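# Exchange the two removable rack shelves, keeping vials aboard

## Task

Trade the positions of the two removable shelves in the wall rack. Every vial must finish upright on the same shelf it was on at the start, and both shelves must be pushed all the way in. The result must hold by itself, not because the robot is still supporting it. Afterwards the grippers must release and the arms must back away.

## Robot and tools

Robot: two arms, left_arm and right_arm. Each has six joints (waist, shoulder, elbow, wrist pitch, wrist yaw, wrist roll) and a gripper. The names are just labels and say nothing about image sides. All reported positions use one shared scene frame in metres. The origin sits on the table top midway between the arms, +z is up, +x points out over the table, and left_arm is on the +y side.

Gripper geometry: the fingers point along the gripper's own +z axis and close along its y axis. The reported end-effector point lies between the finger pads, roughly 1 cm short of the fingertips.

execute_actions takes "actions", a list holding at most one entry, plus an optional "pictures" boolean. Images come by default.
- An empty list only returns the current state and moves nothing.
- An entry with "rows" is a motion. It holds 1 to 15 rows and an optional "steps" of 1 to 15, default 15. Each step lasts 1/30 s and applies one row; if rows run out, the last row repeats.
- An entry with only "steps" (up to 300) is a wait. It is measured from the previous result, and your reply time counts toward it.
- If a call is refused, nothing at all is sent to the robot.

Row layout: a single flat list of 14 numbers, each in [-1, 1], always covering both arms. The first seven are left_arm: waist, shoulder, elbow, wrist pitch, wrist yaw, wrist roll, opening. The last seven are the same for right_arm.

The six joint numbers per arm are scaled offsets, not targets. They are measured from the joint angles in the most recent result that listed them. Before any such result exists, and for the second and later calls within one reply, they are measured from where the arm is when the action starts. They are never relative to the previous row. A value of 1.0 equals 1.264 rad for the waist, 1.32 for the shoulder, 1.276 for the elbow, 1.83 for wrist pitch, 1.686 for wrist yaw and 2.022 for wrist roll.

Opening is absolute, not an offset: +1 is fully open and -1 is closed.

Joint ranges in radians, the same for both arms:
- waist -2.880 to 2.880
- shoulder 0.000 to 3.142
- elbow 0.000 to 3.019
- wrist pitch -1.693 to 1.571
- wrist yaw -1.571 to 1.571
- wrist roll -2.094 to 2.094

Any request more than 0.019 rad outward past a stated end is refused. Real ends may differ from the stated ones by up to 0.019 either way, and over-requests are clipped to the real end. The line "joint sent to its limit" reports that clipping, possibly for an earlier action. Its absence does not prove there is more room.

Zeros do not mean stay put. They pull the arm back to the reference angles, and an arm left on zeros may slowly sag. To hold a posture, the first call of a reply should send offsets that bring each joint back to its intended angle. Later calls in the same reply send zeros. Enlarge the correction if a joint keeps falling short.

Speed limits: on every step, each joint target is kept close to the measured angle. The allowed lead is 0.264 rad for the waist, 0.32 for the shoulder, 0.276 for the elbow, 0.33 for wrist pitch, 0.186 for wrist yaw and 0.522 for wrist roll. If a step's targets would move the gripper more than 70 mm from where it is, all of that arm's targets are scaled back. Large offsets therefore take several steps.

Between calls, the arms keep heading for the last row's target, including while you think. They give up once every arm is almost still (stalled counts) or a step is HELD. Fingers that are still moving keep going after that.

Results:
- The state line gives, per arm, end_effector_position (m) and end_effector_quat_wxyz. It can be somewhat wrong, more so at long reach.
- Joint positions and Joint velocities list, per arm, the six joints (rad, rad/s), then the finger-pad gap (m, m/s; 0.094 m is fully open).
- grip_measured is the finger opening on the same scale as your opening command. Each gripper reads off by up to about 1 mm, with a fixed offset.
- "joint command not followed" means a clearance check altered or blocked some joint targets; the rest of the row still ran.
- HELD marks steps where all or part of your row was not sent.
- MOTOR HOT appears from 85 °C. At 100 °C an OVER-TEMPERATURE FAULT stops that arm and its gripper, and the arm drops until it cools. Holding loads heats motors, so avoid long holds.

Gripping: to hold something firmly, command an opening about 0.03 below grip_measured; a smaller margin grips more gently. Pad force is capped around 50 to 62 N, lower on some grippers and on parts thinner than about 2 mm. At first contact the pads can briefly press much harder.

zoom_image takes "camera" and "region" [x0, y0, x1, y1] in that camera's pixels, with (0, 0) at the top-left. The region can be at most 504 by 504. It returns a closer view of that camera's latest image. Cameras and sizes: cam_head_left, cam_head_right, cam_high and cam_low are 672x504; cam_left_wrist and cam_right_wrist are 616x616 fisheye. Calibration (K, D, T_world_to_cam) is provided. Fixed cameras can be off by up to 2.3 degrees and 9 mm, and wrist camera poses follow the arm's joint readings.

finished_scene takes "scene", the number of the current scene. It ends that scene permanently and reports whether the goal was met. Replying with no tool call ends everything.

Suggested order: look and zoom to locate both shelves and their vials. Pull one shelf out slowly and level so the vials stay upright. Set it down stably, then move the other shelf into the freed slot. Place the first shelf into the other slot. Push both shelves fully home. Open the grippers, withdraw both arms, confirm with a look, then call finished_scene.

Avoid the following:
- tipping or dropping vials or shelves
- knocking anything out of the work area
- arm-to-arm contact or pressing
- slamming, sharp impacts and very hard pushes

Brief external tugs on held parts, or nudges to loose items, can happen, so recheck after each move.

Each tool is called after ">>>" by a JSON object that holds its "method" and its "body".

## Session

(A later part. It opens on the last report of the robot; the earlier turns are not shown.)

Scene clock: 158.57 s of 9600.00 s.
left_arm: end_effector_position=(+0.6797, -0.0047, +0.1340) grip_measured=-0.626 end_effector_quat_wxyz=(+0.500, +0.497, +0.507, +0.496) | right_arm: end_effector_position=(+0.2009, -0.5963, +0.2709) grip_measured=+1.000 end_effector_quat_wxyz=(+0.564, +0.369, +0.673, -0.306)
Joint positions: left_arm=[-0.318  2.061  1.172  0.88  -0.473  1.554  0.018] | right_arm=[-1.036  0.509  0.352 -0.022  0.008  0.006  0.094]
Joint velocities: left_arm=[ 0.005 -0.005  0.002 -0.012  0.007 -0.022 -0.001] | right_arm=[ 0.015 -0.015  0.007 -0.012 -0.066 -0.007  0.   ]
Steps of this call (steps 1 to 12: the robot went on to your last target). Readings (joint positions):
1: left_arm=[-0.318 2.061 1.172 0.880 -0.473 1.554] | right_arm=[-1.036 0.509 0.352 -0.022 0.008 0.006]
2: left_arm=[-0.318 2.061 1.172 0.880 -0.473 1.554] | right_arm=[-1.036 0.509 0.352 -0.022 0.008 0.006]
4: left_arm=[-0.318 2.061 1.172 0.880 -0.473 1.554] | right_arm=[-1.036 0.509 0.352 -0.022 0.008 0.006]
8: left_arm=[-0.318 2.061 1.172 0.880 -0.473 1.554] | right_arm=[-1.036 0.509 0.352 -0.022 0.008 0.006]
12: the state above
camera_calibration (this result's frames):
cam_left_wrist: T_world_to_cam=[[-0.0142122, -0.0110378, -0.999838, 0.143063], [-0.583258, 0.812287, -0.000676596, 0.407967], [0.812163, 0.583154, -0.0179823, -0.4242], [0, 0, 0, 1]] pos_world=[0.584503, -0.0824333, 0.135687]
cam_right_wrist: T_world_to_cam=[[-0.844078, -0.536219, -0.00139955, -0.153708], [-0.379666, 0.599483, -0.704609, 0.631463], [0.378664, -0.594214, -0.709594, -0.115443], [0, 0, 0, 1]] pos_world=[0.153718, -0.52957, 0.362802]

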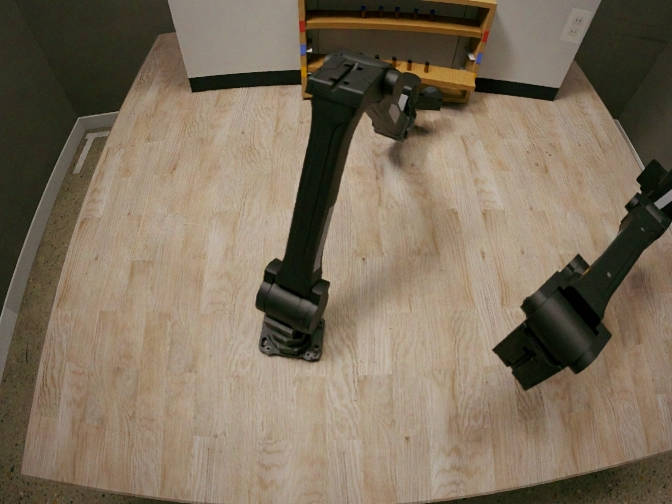

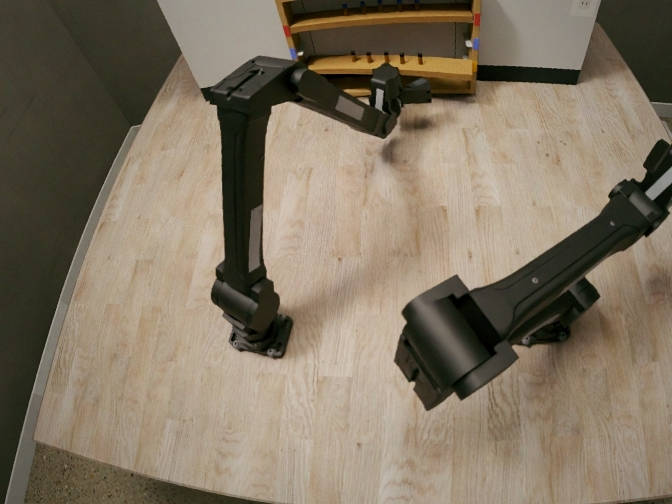

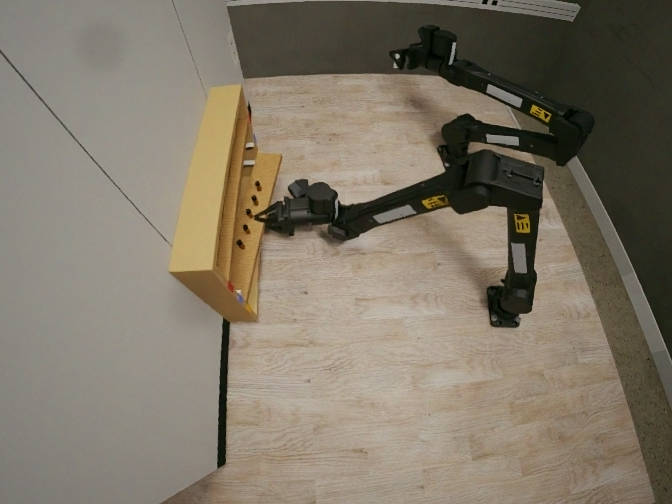

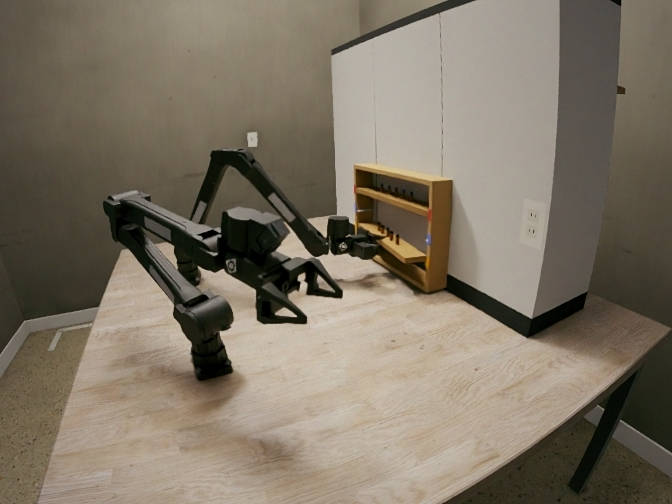

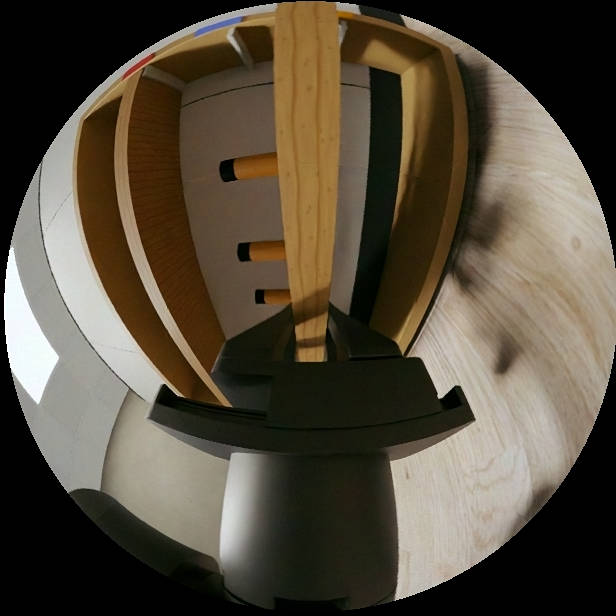

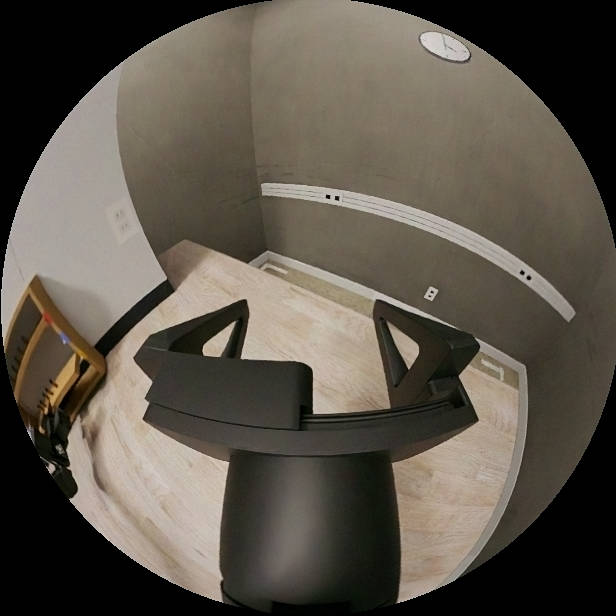

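>>> {"method": "execute_actions", "body": {"actions": [{"rows":[[-0.005,-0.03,0.03,0.015,0,0.005,-0.66, 0,0,0,0,0,0,1],[-0.011,-0.045,0.024,0.026,0,0.005,-0.66, 0,0,0,0,0,0,1],[-0.012,-0.048,0.019,0.028,-0.001,0.005,-0.66, 0,0,0,0,0,0,1],[-0.014,-0.051,0.014,0.03,-0.002,0.005,-0.66, 0,0,0,0,0,0,1],[-0.015,-0.054,0.008,0.032,-0.003,0.005,-0.66, 0,0,0,0,0,0,1],[-0.017,-0.057,0.003,0.034,-0.004,0.005,-0.66, 0,0,0,0,0,0,1],[-0.018,-0.06,-0.002,0.036,-0.005,0.005,-0.66, 0,0,0,0,0,0,1],[-0.02,-0.063,-0.008,0.038,-0.006,0.005,-0.66, 0,0,0,0,0,0,1],[-0.021,-0.066,-0.013,0.04,-0.007,0.005,-0.66, 0,0,0,0,0,0,1],[-0.023,-0.069,-0.018,0.042,-0.008,0.005,-0.66, 0,0,0,0,0,0,1],[-0.024,-0.072,-0.024,0.044,-0.009,0.005,-0.66, 0,0,0,0,0,0,1],[-0.026,-0.075,-0.029,0.046,-0.01,0.005,-0.66, 0,0,0,0,0,0,1],[-0.027,-0.078,-0.034,0.048,-0.011,0.005,-0.66, 0,0,0,0,0,0,1],[-0.028,-0.079,-0.04,0.048,-0.011,0.005,-0.66, 0,0,0,0,0,0,1],[-0.028,-0.079,-0.045,0.048,-0.011,0.005,-0.66, 0,0,0,0,0,0,1]]}], "pictures": false}}

>>> {"method": "execute_actions", "body": {"actions": [{"steps":12}], "pictures": false}}

>>> {"method": "execute_actions", "body": {"actions": [{"rows":[[-0.011,-0.045,0.024,0.026,0,0.005,-0.66, 0,0,0,0,0,0,1],[-0.012,-0.048,0.019,0.028,-0.001,0.005,-0.66, 0,0,0,0,0,0,1],[-0.014,-0.051,0.014,0.03,-0.002,0.005,-0.66, 0,0,0,0,0,0,1],[-0.015,-0.054,0.008,0.032,-0.003,0.005,-0.66, 0,0,0,0,0,0,1],[-0.017,-0.057,0.003,0.034,-0.004,0.005,-0.66, 0,0,0,0,0,0,1],[-0.018,-0.06,-0.002,0.036,-0.005,0.005,-0.66, 0,0,0,0,0,0,1],[-0.02,-0.063,-0.008,0.038,-0.006,0.005,-0.66, 0,0,0,0,0,0,1],[-0.021,-0.066,-0.013,0.04,-0.007,0.005,-0.66, 0,0,0,0,0,0,1],[-0.023,-0.069,-0.018,0.042,-0.008,0.005,-0.66, 0,0,0,0,0,0,1],[-0.024,-0.072,-0.024,0.044,-0.009,0.005,-0.66, 0,0,0,0,0,0,1],[-0.026,-0.075,-0.029,0.046,-0.01,0.005,-0.66, 0,0,0,0,0,0,1],[-0.027,-0.078,-0.034,0.048,-0.011,0.005,-0.66, 0,0,0,0,0,0,1],[-0.028,-0.079,-0.04,0.048,-0.011,0.005,-0.66, 0,0,0,0,0,0,1],[-0.028,-0.079,-0.045,0.048,-0.011,0.005,-0.66, 0,0,0,0,0,0,1]]}], "pictures": false}}

>>> {"method": "execute_actions", "body": {"actions": [{"steps":12}], "pictures": false}}

Scene clock: 174.87 s of 9600.00 s.
left_arm: end_effector_position=(+0.6572, -0.0088, +0.1382) grip_measured=-0.626 end_effector_quat_wxyz=(+0.506, +0.496, +0.503, +0.496) | right_arm: end_effector_position=(+0.2009, -0.5963, +0.2709) grip_measured=+1.000 end_effector_quat_wxyz=(+0.564, +0.369, +0.673, -0.306)
Joint positions: left_arm=[-0.34   2.026  1.11   0.92  -0.488  1.555  0.018] | right_arm=[-1.036  0.509  0.352 -0.022  0.008  0.006  0.094]
Joint velocities: left_arm=[-0.093 -0.132 -0.183  0.071  0.081  0.037  0.001] | right_arm=[ 0.015 -0.015  0.002 -0.007 -0.037  0.051  0.   ]
Steps of this call (steps 1 to 15: the robot went on to your last target; steps 16 to 90: nothing new was sent; then 12.80 s passed at rest; steps 91 to 105: all 15 steps of this action). Readings (joint positions):
91: left_arm=[-0.319 2.060 1.171 0.882 -0.475 1.553] | right_arm=[-1.036 0.509 0.352 -0.022 0.008 0.006]
92: left_arm=[-0.319 2.059 1.170 0.884 -0.476 1.553] | right_arm=[-1.036 0.509 0.352 -0.022 0.008 0.006]
94: left_arm=[-0.319 2.059 1.168 0.887 -0.476 1.553] | right_arm=[-1.036 0.509 0.352 -0.022 0.008 0.006]
98: left_arm=[-0.323 2.053 1.156 0.898 -0.478 1.554] | right_arm=[-1.036 0.509 0.352 -0.022 0.008 0.006]
105: the state above

Scene clock: 175.27 s of 9600.00 s.
left_arm: end_effector_position=(+0.6522, -0.0115, +0.1391) grip_measured=-0.626 end_effector_quat_wxyz=(+0.507, +0.497, +0.501, +0.494) | right_arm: end_effector_position=(+0.2009, -0.5963, +0.2709) grip_measured=+1.000 end_effector_quat_wxyz=(+0.564, +0.369, +0.673, -0.306)
Joint positions: left_arm=[-0.347  2.018  1.099  0.923 -0.488  1.555  0.018] | right_arm=[-1.036  0.509  0.352 -0.022  0.008  0.006  0.094]
Joint velocities: left_arm=[ 0.015 -0.015 -0.007 -0.012 -0.051 -0.022  0.001] | right_arm=[-0.005  0.005 -0.007 -0.017 -0.022  0.037  0.   ]
Steps of this call (steps 1 to 12: the robot went on to your last target). Readings (joint positions):
1: left_arm=[-0.343 2.023 1.105 0.921 -0.488 1.555] | right_arm=[-1.036 0.509 0.352 -0.022 0.008 0.006]
2: left_arm=[-0.345 2.020 1.101 0.922 -0.488 1.555] | right_arm=[-1.036 0.509 0.352 -0.022 0.008 0.006]
4: left_arm=[-0.347 2.018 1.099 0.923 -0.488 1.555] | right_arm=[-1.036 0.509 0.352 -0.022 0.008 0.006]
8: left_arm=[-0.347 2.018 1.099 0.923 -0.488 1.555] | right_arm=[-1.036 0.509 0.352 -0.022 0.008 0.006]
12: the state above

Scene clock: 175.77 s of 9600.00 s.
left_arm: end_effector_position=(+0.6272, -0.0154, +0.1464) grip_measured=-0.626 end_effector_quat_wxyz=(+0.515, +0.495, +0.497, +0.493) | right_arm: end_effector_position=(+0.2009, -0.5963, +0.2709) grip_measured=+1.000 end_effector_quat_wxyz=(+0.564, +0.369, +0.673, -0.306)
Joint positions: left_arm=[-0.373  1.976  1.032  0.964 -0.502  1.556  0.018] | right_arm=[-1.036  0.509  0.352 -0.022  0.008  0.006  0.094]
Joint velocities: left_arm=[-0.044 -0.112 -0.144  0.032 -0.007 -0.022 -0.   ] | right_arm=[ 0.005 -0.015  0.007 -0.012  0.007  0.095  0.   ]
Steps of this call (steps 1 to 15: all 15 steps of this action). Readings (joint positions):
1: left_arm=[-0.347 2.018 1.099 0.923 -0.488 1.555] | right_arm=[-1.036 0.509 0.352 -0.022 0.008 0.006]
2: left_arm=[-0.348 2.018 1.099 0.924 -0.488 1.556] | right_arm=[-1.036 0.509 0.352 -0.022 0.008 0.006]
4: left_arm=[-0.349 2.018 1.098 0.928 -0.489 1.556] | right_arm=[-1.036 0.509 0.352 -0.022 0.008 0.006]
8: left_arm=[-0.356 2.008 1.080 0.943 -0.494 1.556] | right_arm=[-1.036 0.509 0.352 -0.022 0.008 0.006]
15: the state above

Scene clock: 176.17 s of 9600.00 s.
left_arm: end_effector_position=(+0.6248, -0.0159, +0.1465) grip_measured=-0.626 end_effector_quat_wxyz=(+0.515, +0.496, +0.496, +0.492) | right_arm: end_effector_position=(+0.2009, -0.5963, +0.2709) grip_measured=+1.000 end_effector_quat_wxyz=(+0.564, +0.369, +0.673, -0.306)
Joint positions: left_arm=[-0.376  1.973  1.026  0.966 -0.503  1.556  0.018] | right_arm=[-1.036  0.509  0.352 -0.022  0.008  0.006  0.094]
Joint velocities: left_arm=[-0.005 -0.005  0.007 -0.007 -0.007  0.037 -0.001] | right_arm=[-0.015 -0.015 -0.002 -0.002  0.007 -0.022  0.   ]
Steps of this call (steps 1 to 12: the robot went on to your last target). Readings (joint positions):
1: left_arm=[-0.374 1.974 1.028 0.965 -0.502 1.556] | right_arm=[-1.036 0.509 0.352 -0.022 0.008 0.006]
2: left_arm=[-0.375 1.973 1.026 0.966 -0.502 1.556] | right_arm=[-1.036 0.509 0.352 -0.022 0.008 0.006]
4: left_arm=[-0.376 1.973 1.026 0.966 -0.502 1.556] | right_arm=[-1.036 0.509 0.352 -0.022 0.008 0.006]
8: left_arm=[-0.376 1.973 1.026 0.966 -0.503 1.556] | right_arm=[-1.036 0.509 0.352 -0.022 0.008 0.006]
12: the state above

>>> {"method": "execute_actions", "body": {"actions": [{"rows":[[-0.005,-0.035,0.03,0.012,-0.012,0.005,-0.66, 0,0,0,0,0,0,1],[-0.008,-0.035,0.03,0.012,-0.024,0.005,-0.66, 0,0,0,0,0,0,1],[-0.011,-0.035,0.03,0.012,-0.036,0.005,-0.66, 0,0,0,0,0,0,1],[-0.014,-0.035,0.03,0.012,-0.048,0.005,-0.66, 0,0,0,0,0,0,1],[-0.017,-0.035,0.03,0.012,-0.06,0.005,-0.66, 0,0,0,0,0,0,1],[-0.02,-0.035,0.03,0.012,-0.072,0.005,-0.66, 0,0,0,0,0,0,1],[-0.023,-0.035,0.03,0.012,-0.084,0.005,-0.66, 0,0,0,0,0,0,1],[-0.026,-0.035,0.03,0.012,-0.096,0.005,-0.66, 0,0,0,0,0,0,1],[-0.029,-0.035,0.03,0.012,-0.108,0.005,-0.66, 0,0,0,0,0,0,1],[-0.032,-0.035,0.03,0.012,-0.12,0.005,-0.66, 0,0,0,0,0,0,1],[-0.035,-0.035,0.03,0.012,-0.132,0.005,-0.66, 0,0,0,0,0,0,1],[-0.038,-0.035,0.03,0.012,-0.144,0.005,-0.66, 0,0,0,0,0,0,1],[-0.04,-0.035,0.03,0.012,-0.159,0.005,-0.66, 0,0,0,0,0,0,1]]}], "pictures": false}}

>>> {"method": "execute_actions", "body": {"actions": [{"steps":15}]}}

>>> {"method": "zoom_image", "body": {"camera": "cam_high", "region": [200, 120, 340, 330]}}

>>> {"method": "zoom_image", "body": {"camera": "cam_head_right", "region": [270, 0, 500, 110]}}

Scene clock: 184.60 s of 9600.00 s.
left_arm: end_effector_position=(+0.6110, +0.0060, +0.1460) grip_measured=-0.626 end_effector_quat_wxyz=(+0.456, +0.436, +0.551, +0.546) | right_arm: end_effector_position=(+0.2009, -0.5963, +0.2709) grip_measured=+1.000 end_effector_quat_wxyz=(+0.564, +0.369, +0.673, -0.306)
Joint positions: left_arm=[-0.413  1.973  1.026  0.966 -0.768  1.558  0.018] | right_arm=[-1.036  0.509  0.352 -0.022  0.008  0.006  0.094]
Joint velocities: left_arm=[-0.073  0.005  0.002  0.007 -0.081 -0.022 -0.001] | right_arm=[-0.005  0.015  0.007  0.022 -0.037 -0.066  0.   ]
Steps of this call (steps 1 to 15: the robot went on to your last target; steps 16 to 90: nothing new was sent; then 4.93 s passed at rest; steps 91 to 105: all 15 steps of this action). Readings (joint positions):
91: left_arm=[-0.376 1.973 1.026 0.966 -0.509 1.557] | right_arm=[-1.036 0.509 0.352 -0.022 0.008 0.006]
92: left_arm=[-0.376 1.973 1.026 0.966 -0.521 1.557] | right_arm=[-1.036 0.509 0.352 -0.022 0.008 0.006]
94: left_arm=[-0.378 1.973 1.026 0.966 -0.563 1.557] | right_arm=[-1.036 0.509 0.352 -0.022 0.008 0.006]
98: left_arm=[-0.385 1.973 1.026 0.966 -0.645 1.558] | right_arm=[-1.036 0.509 0.352 -0.022 0.008 0.006]
105: the state above

Scene clock: 185.10 s of 9600.00 s.
left_arm: end_effector_position=(+0.6092, +0.0019, +0.1460) grip_measured=-0.626 end_effector_quat_wxyz=(+0.458, +0.438, +0.549, +0.545) | right_arm: end_effector_position=(+0.2009, -0.5963, +0.2709) grip_measured=+1.000 end_effector_quat_wxyz=(+0.564, +0.369, +0.673, -0.306)
Joint positions: left_arm=[-0.42   1.973  1.026  0.966 -0.769  1.558  0.018] | right_arm=[-1.036  0.509  0.352 -0.022  0.008  0.006  0.094]
Joint velocities: left_arm=[-0.015  0.005 -0.007  0.002 -0.051 -0.037 -0.001] | right_arm=[-0.015 -0.005  0.002  0.002 -0.007  0.022  0.   ]
Steps of this call (steps 1 to 15: the robot went on to your last target). Readings (joint positions):
1: left_arm=[-0.415 1.973 1.026 0.966 -0.768 1.558] | right_arm=[-1.036 0.509 0.352 -0.022 0.008 0.006]
2: left_arm=[-0.417 1.973 1.026 0.966 -0.768 1.558] | right_arm=[-1.036 0.509 0.352 -0.022 0.008 0.006]
4: left_arm=[-0.419 1.973 1.026 0.966 -0.768 1.558] | right_arm=[-1.036 0.509 0.352 -0.022 0.008 0.006]
8: left_arm=[-0.420 1.973 1.026 0.966 -0.769 1.558] | right_arm=[-1.036 0.509 0.352 -0.022 0.008 0.006]
15: the state above
All arms were judged still, so your last target was given up. Only a new action makes them travel on or press farther. Fingers that are still opening or closing keep moving.
camera_calibration (this result's frames):
cam_left_wrist: T_world_to_cam=[[0.0111665, -0.0217899, -0.9997, 0.138606], [-0.72826, 0.684913, -0.0230632, 0.453407], [0.68521, 0.728299, -0.00822061, -0.294943], [0, 0, 0, 1]] pos_world=[0.530748, -0.092718, 0.146597]
cam_right_wrist: T_world_to_cam=[[-0.844078, -0.536219, -0.00139955, -0.153708], [-0.379666, 0.599483, -0.704609, 0.631463], [0.378664, -0.594214, -0.709594, -0.115443], [0, 0, 0, 1]] pos_world=[0.153718, -0.52957, 0.362802]

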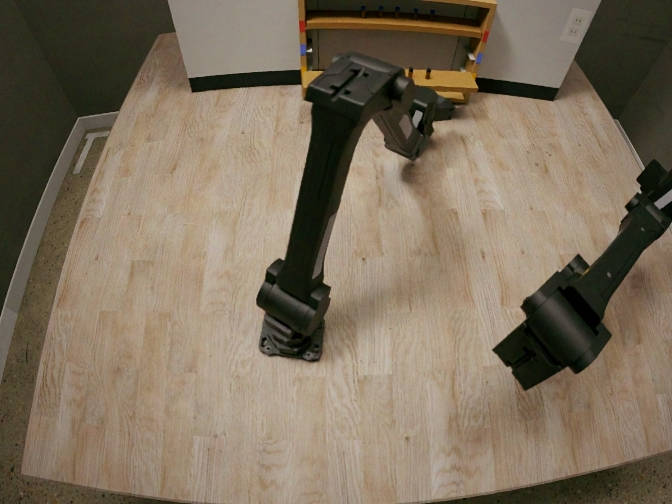

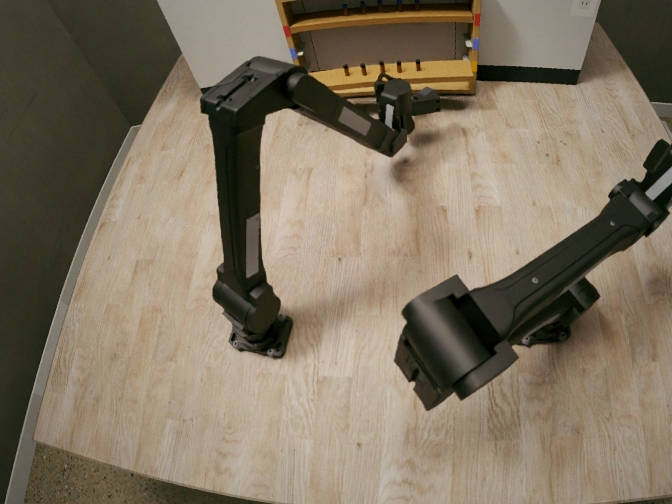

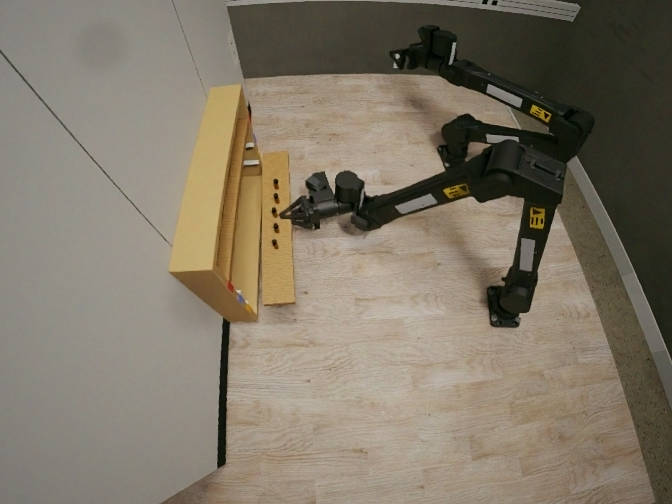

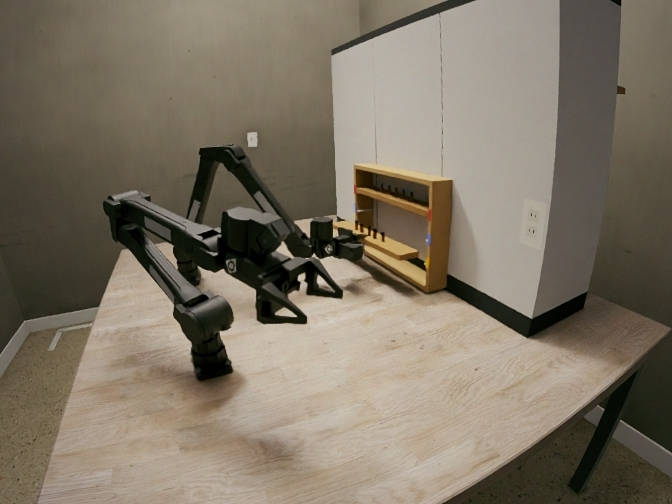

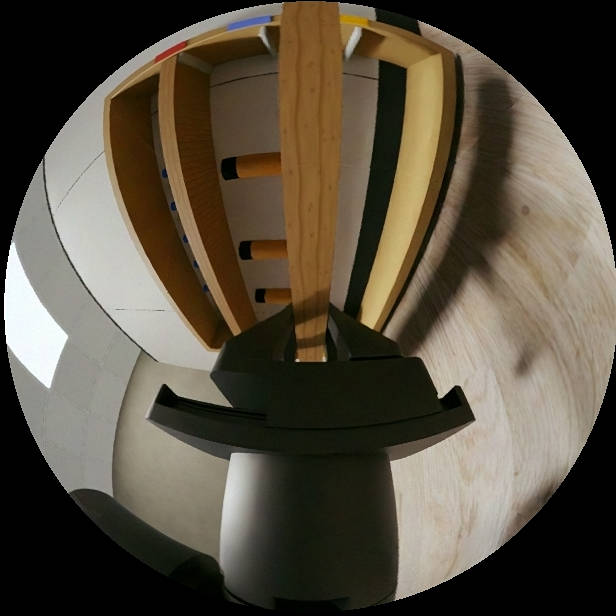

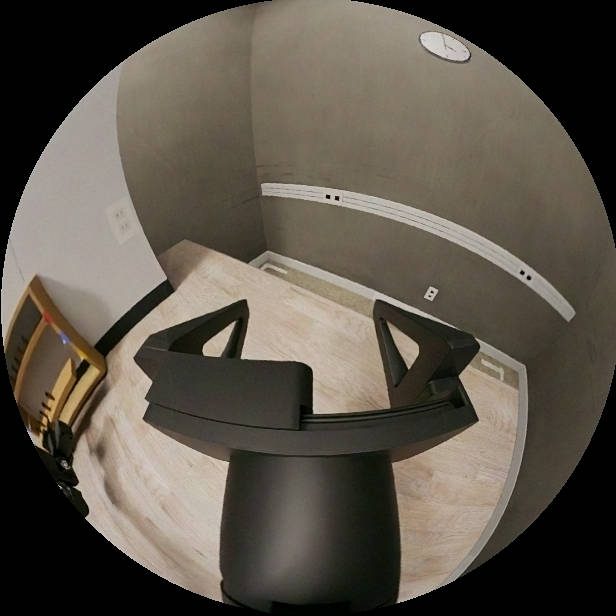

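Region (200, 120, 340, 330) of cam_high's 672x504 image, scaled by 2.400, with more detail than that image has.

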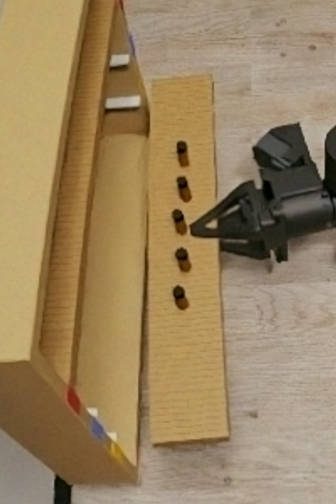

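Region (270, 0, 500, 110) of cam_head_right's 672x504 image, scaled by 2.191, with more detail than that image has; it fills the top 241 rows of this view, and the rest is white.

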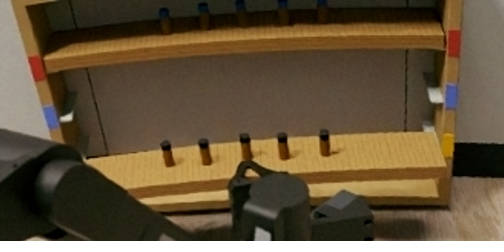

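>>> {"method": "execute_actions", "body": {"actions": [{"rows":[[0.008,-0.024,0.035,0.011,0.005,0.004,-0.66, 0,0,0,0,0,0,1],[0.01,-0.022,0.048,0.009,0.01,0.004,-0.66, 0,0,0,0,0,0,1],[0.012,-0.02,0.057,0.007,0.015,0.004,-0.66, 0,0,0,0,0,0,1],[0.014,-0.018,0.06,0.005,0.02,0.004,-0.66, 0,0,0,0,0,0,1],[0.016,-0.016,0.063,0.003,0.025,0.004,-0.66, 0,0,0,0,0,0,1],[0.018,-0.014,0.066,0.001,0.03,0.004,-0.66, 0,0,0,0,0,0,1],[0.02,-0.012,0.069,-0.001,0.035,0.004,-0.66, 0,0,0,0,0,0,1],[0.022,-0.01,0.072,-0.003,0.04,0.004,-0.66, 0,0,0,0,0,0,1],[0.024,-0.009,0.075,-0.003,0.046,0.004,-0.66, 0,0,0,0,0,0,1],[0.024,-0.009,0.078,-0.003,0.046,0.004,-0.66, 0,0,0,0,0,0,1]]}], "pictures": false}}

>>> {"method": "execute_actions", "body": {"actions": [{"steps":15}]}}

>>> {"method": "zoom_image", "body": {"camera": "cam_high", "region": [200, 120, 340, 330]}}

>>> {"method": "zoom_image", "body": {"camera": "cam_head_right", "region": [270, 0, 500, 110]}}

Scene clock: 192.50 s of 9600.00 s.
left_arm: end_effector_position=(+0.6254, -0.0026, +0.1426) grip_measured=-0.626 end_effector_quat_wxyz=(+0.469, +0.456, +0.537, +0.533) | right_arm: end_effector_position=(+0.2009, -0.5963, +0.2709) grip_measured=+1.000 end_effector_quat_wxyz=(+0.564, +0.369, +0.673, -0.306)
Joint positions: left_arm=[-0.398  1.992  1.057  0.944 -0.694  1.558  0.018] | right_arm=[-1.036  0.509  0.352 -0.022  0.008  0.006  0.094]
Joint velocities: left_arm=[ 0.024 -0.005  0.002 -0.002 -0.066  0.007  0.   ] | right_arm=[-0.005  0.005 -0.002  0.017  0.037  0.037  0.   ]
Steps of this call (steps 1 to 200: nothing new was sent; then 0.23 s passed at rest; steps 201 to 215: all 15 steps of this action). Readings (joint positions):
201: left_arm=[-0.420 1.973 1.026 0.966 -0.767 1.558] | right_arm=[-1.036 0.509 0.352 -0.022 0.008 0.006]
202: left_arm=[-0.419 1.973 1.026 0.966 -0.763 1.558] | right_arm=[-1.036 0.509 0.352 -0.022 0.008 0.006]
204: left_arm=[-0.418 1.973 1.026 0.964 -0.746 1.558] | right_arm=[-1.036 0.509 0.352 -0.022 0.008 0.006]
208: left_arm=[-0.411 1.980 1.040 0.952 -0.712 1.558] | right_arm=[-1.036 0.509 0.352 -0.022 0.008 0.006]
215: the state above

Scene clock: 193.00 s of 9600.00 s.
left_arm: end_effector_position=(+0.6256, -0.0021, +0.1426) grip_measured=-0.626 end_effector_quat_wxyz=(+0.469, +0.456, +0.538, +0.533) | right_arm: end_effector_position=(+0.2009, -0.5963, +0.2709) grip_measured=+1.000 end_effector_quat_wxyz=(+0.564, +0.369, +0.673, -0.306)
Joint positions: left_arm=[-0.397  1.992  1.057  0.944 -0.694  1.558  0.018] | right_arm=[-1.036  0.509  0.352 -0.022  0.008  0.006  0.094]
Joint velocities: left_arm=[-0.005  0.005  0.002  0.012  0.066  0.051 -0.   ] | right_arm=[-0.005  0.005  0.007  0.022  0.022  0.007  0.   ]
Steps of this call (steps 1 to 15: the robot went on to your last target). Readings (joint positions):
1: left_arm=[-0.398 1.992 1.057 0.944 -0.694 1.558] | right_arm=[-1.036 0.509 0.352 -0.022 0.008 0.006]
2: left_arm=[-0.397 1.992 1.057 0.944 -0.694 1.558] | right_arm=[-1.036 0.509 0.352 -0.022 0.008 0.006]
4: left_arm=[-0.397 1.992 1.057 0.944 -0.694 1.558] | right_arm=[-1.036 0.509 0.352 -0.022 0.008 0.006]
8: left_arm=[-0.397 1.992 1.057 0.944 -0.694 1.558] | right_arm=[-1.036 0.509 0.352 -0.022 0.008 0.006]
15: the state above
All arms were judged still, so your last target was given up. Only a new action makes them travel on or press farther. Fingers that are still opening or closing keep moving.
camera_calibration (this result's frames):
cam_left_wrist: T_world_to_cam=[[0.0023085, -0.016021, -0.999869, 0.140533], [-0.691355, 0.722395, -0.0131712, 0.443516], [0.722512, 0.691295, -0.00940855, -0.326524], [0, 0, 0, 1]] pos_world=[0.54222, -0.0924184, 0.143284]
cam_right_wrist: T_world_to_cam=[[-0.844078, -0.536219, -0.00139955, -0.153708], [-0.379666, 0.599483, -0.704609, 0.631463], [0.378664, -0.594214, -0.709594, -0.115443], [0, 0, 0, 1]] pos_world=[0.153718, -0.52957, 0.362802]

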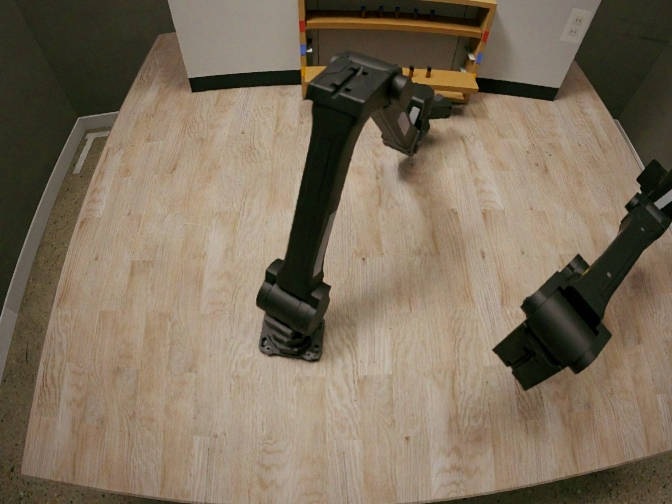

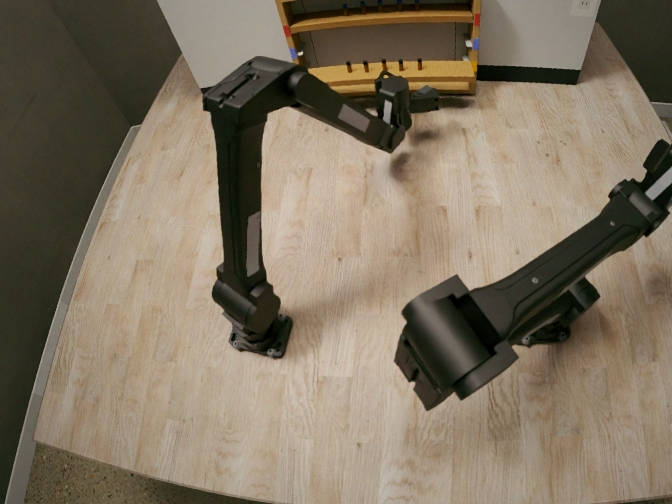

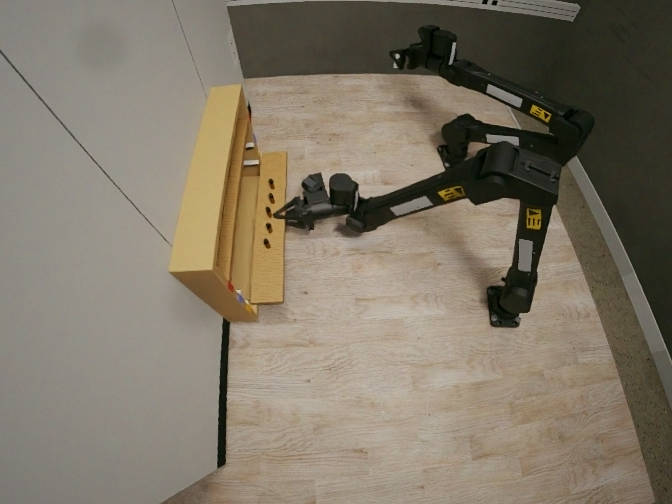

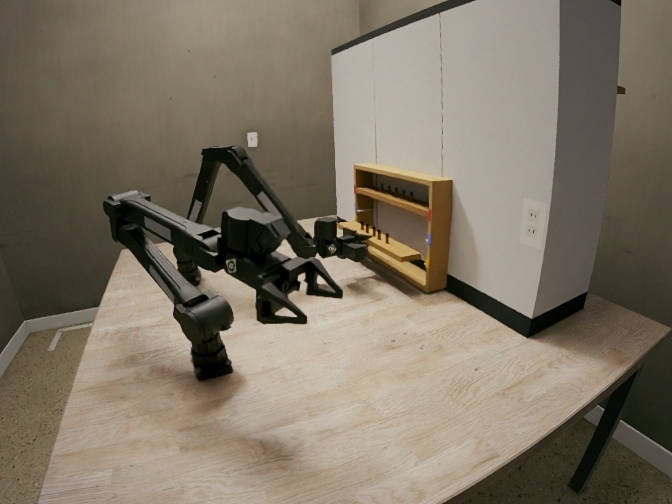

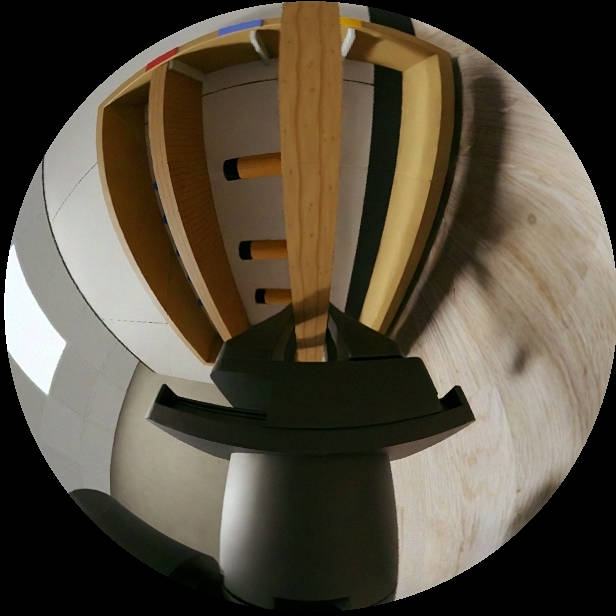

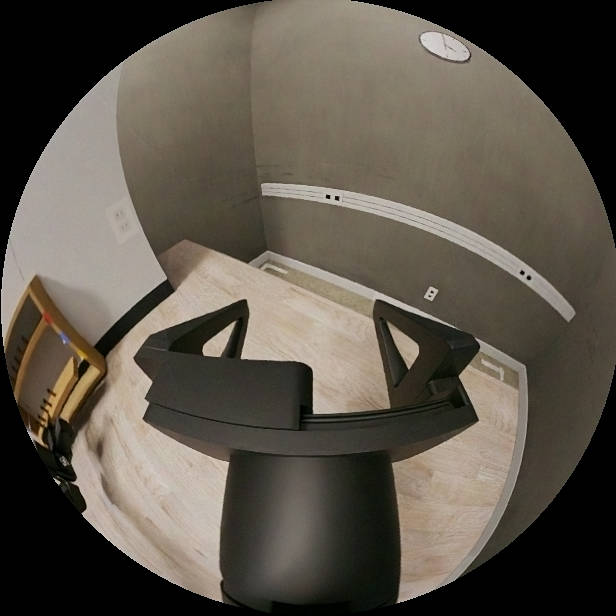

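Region (200, 120, 340, 330) of cam_high's 672x504 image, scaled by 2.400, with more detail than that image has.

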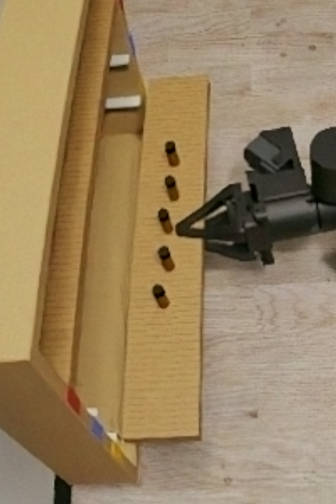

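Region (270, 0, 500, 110) of cam_head_right's 672x504 image, scaled by 2.191, with more detail than that image has; it fills the top 241 rows of this view, and the rest is white.

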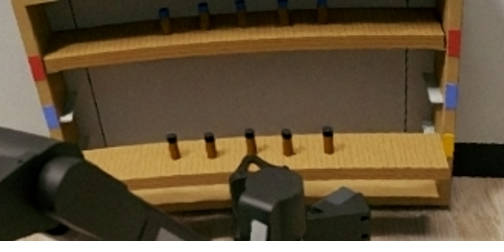

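>>> {"method": "execute_actions", "body": {"actions": [{"rows":[[0.006,-0.024,0.035,0.011,0,0.004,-0.66, 0,0,0,0,0,0,1],[0.006,-0.022,0.048,0.01,0,0.004,-0.66, 0,0,0,0,0,0,1],[0.007,-0.019,0.056,0.008,0,0.004,-0.66, 0,0,0,0,0,0,1],[0.009,-0.017,0.06,0.007,0.001,0.004,-0.66, 0,0,0,0,0,0,1],[0.01,-0.014,0.065,0.006,0.002,0.004,-0.66, 0,0,0,0,0,0,1],[0.011,-0.012,0.069,0.004,0.003,0.004,-0.66, 0,0,0,0,0,0,1],[0.013,-0.009,0.074,0.003,0.004,0.004,-0.66, 0,0,0,0,0,0,1],[0.014,-0.007,0.078,0.001,0.005,0.004,-0.66, 0,0,0,0,0,0,1],[0.015,-0.004,0.083,0,0.006,0.004,-0.66, 0,0,0,0,0,0,1],[0.017,-0.002,0.087,-0.001,0.007,0.004,-0.66, 0,0,0,0,0,0,1],[0.018,0.001,0.092,-0.003,0.008,0.004,-0.66, 0,0,0,0,0,0,1],[0.019,0.001,0.096,-0.003,0.009,0.004,-0.66, 0,0,0,0,0,0,1],[0.02,0.001,0.101,-0.003,0.01,0.004,-0.66, 0,0,0,0,0,0,1]]}], "pictures": false}}

>>> {"method": "execute_actions", "body": {"actions": [{"steps":12}]}}

>>> {"method": "zoom_image", "body": {"camera": "cam_high", "region": [200, 120, 340, 330]}}

>>> {"method": "zoom_image", "body": {"camera": "cam_head_right", "region": [270, 0, 500, 110]}}

Scene clock: 198.97 s of 9600.00 s.
left_arm: end_effector_position=(+0.6439, -0.0052, +0.1385) grip_measured=-0.626 end_effector_quat_wxyz=(+0.468, +0.457, +0.538, +0.532) | right_arm: end_effector_position=(+0.2009, -0.5963, +0.2709) grip_measured=+1.000 end_effector_quat_wxyz=(+0.564, +0.369, +0.673, -0.306)
Joint positions: left_arm=[-0.385  2.028  1.112  0.922 -0.68   1.558  0.018] | right_arm=[-1.036  0.509  0.352 -0.022  0.008  0.006  0.094]
Joint velocities: left_arm=[ 0.044  0.024  0.09  -0.017  0.022  0.066  0.   ] | right_arm=[ 0.005  0.005 -0.007  0.002  0.051  0.051  0.   ]
Steps of this call (steps 1 to 90: nothing new was sent; then 2.47 s passed at rest; steps 91 to 105: all 15 steps of this action). Readings (joint positions):
91: left_arm=[-0.397 1.992 1.057 0.944 -0.694 1.558] | right_arm=[-1.036 0.509 0.352 -0.022 0.008 0.006]
92: left_arm=[-0.397 1.992 1.057 0.944 -0.694 1.558] | right_arm=[-1.036 0.509 0.352 -0.022 0.008 0.006]
94: left_arm=[-0.397 1.993 1.057 0.943 -0.694 1.558] | right_arm=[-1.036 0.509 0.352 -0.022 0.008 0.006]
98: left_arm=[-0.396 2.003 1.074 0.935 -0.690 1.558] | right_arm=[-1.036 0.509 0.352 -0.022 0.008 0.006]
105: the state above

Scene clock: 199.37 s of 9600.00 s.
left_arm: end_effector_position=(+0.6456, -0.0037, +0.1393) grip_measured=-0.626 end_effector_quat_wxyz=(+0.468, +0.456, +0.538, +0.533) | right_arm: end_effector_position=(+0.2009, -0.5963, +0.2709) grip_measured=+1.000 end_effector_quat_wxyz=(+0.564, +0.369, +0.673, -0.306)
Joint positions: left_arm=[-0.381  2.029  1.115  0.921 -0.679  1.558  0.018] | right_arm=[-1.036  0.509  0.352 -0.022  0.008  0.006  0.094]
Joint velocities: left_arm=[-0.005 -0.005 -0.032 -0.007 -0.081 -0.125  0.   ] | right_arm=[-0.015  0.015 -0.012 -0.002 -0.022  0.007  0.   ]
Steps of this call (steps 1 to 12: the robot went on to your last target). Readings (joint positions):
1: left_arm=[-0.384 2.029 1.114 0.922 -0.680 1.558] | right_arm=[-1.036 0.509 0.352 -0.022 0.008 0.006]
2: left_arm=[-0.382 2.029 1.115 0.921 -0.680 1.558] | right_arm=[-1.036 0.509 0.352 -0.022 0.008 0.006]
4: left_arm=[-0.381 2.029 1.115 0.921 -0.679 1.558] | right_arm=[-1.036 0.509 0.352 -0.022 0.008 0.006]
8: left_arm=[-0.381 2.029 1.115 0.921 -0.679 1.558] | right_arm=[-1.036 0.509 0.352 -0.022 0.008 0.006]
12: the state above
camera_calibration (this result's frames):
cam_left_wrist: T_world_to_cam=[[0.00173562, -0.0155206, -0.999878, 0.13754], [-0.692189, 0.72161, -0.0124027, 0.458888], [0.721714, 0.692126, -0.00949072, -0.339422], [0, 0, 0, 1]] pos_world=[0.562364, -0.0940802, 0.139993]
cam_right_wrist: T_world_to_cam=[[-0.844078, -0.536219, -0.00139955, -0.153708], [-0.379666, 0.599483, -0.704609, 0.631463], [0.378664, -0.594214, -0.709594, -0.115443], [0, 0, 0, 1]] pos_world=[0.153718, -0.52957, 0.362802]

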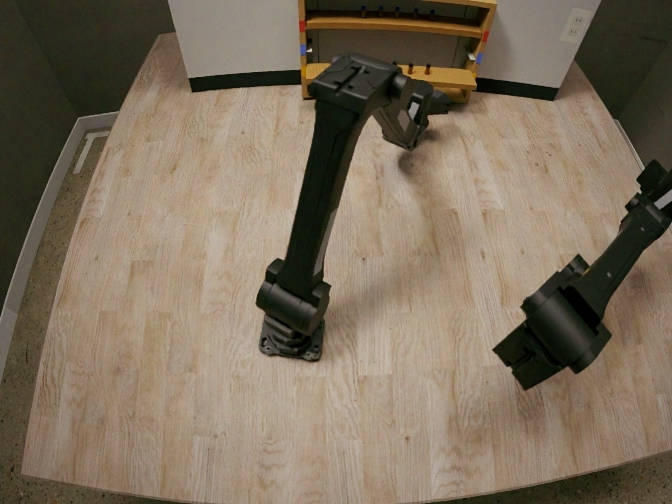

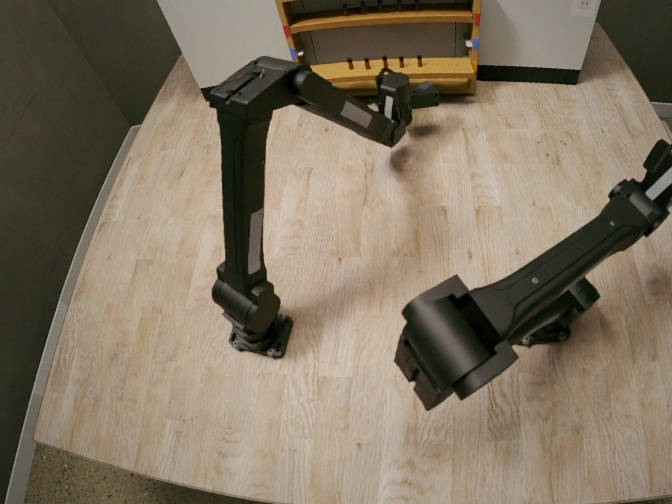

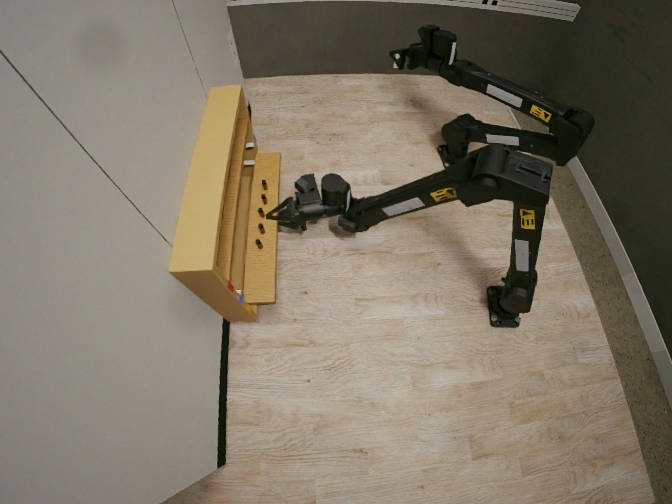

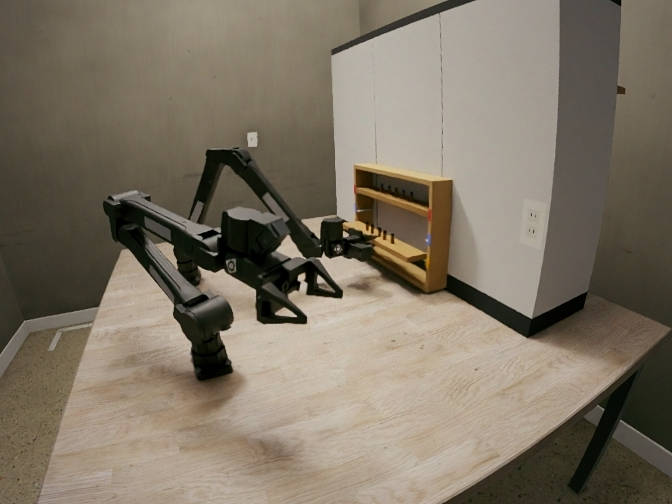

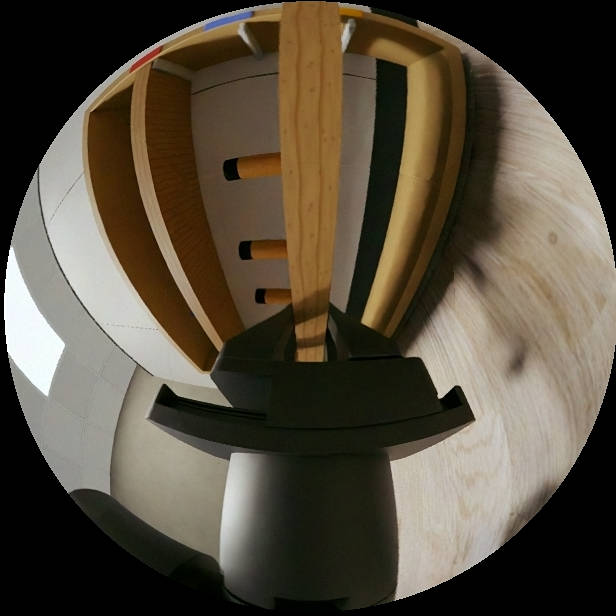

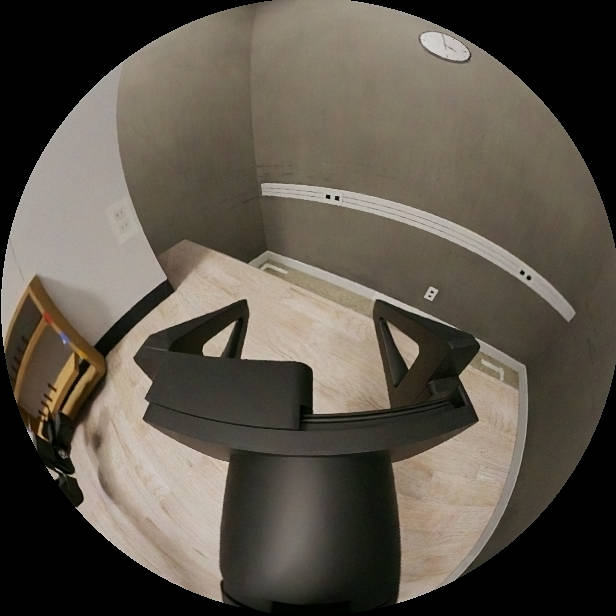

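Region (200, 120, 340, 330) of cam_high's 672x504 image, scaled by 2.400, with more detail than that image has.

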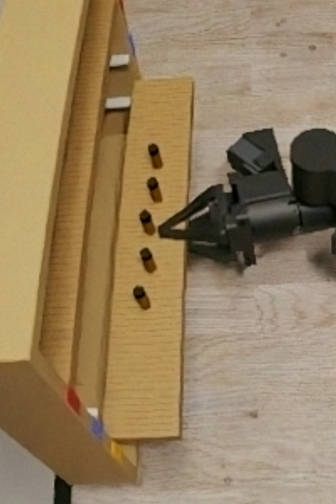

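Region (270, 0, 500, 110) of cam_head_right's 672x504 image, scaled by 2.191, with more detail than that image has; it fills the top 241 rows of this view, and the rest is white.

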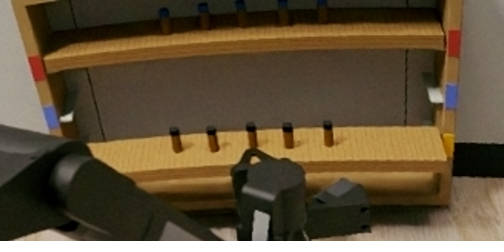

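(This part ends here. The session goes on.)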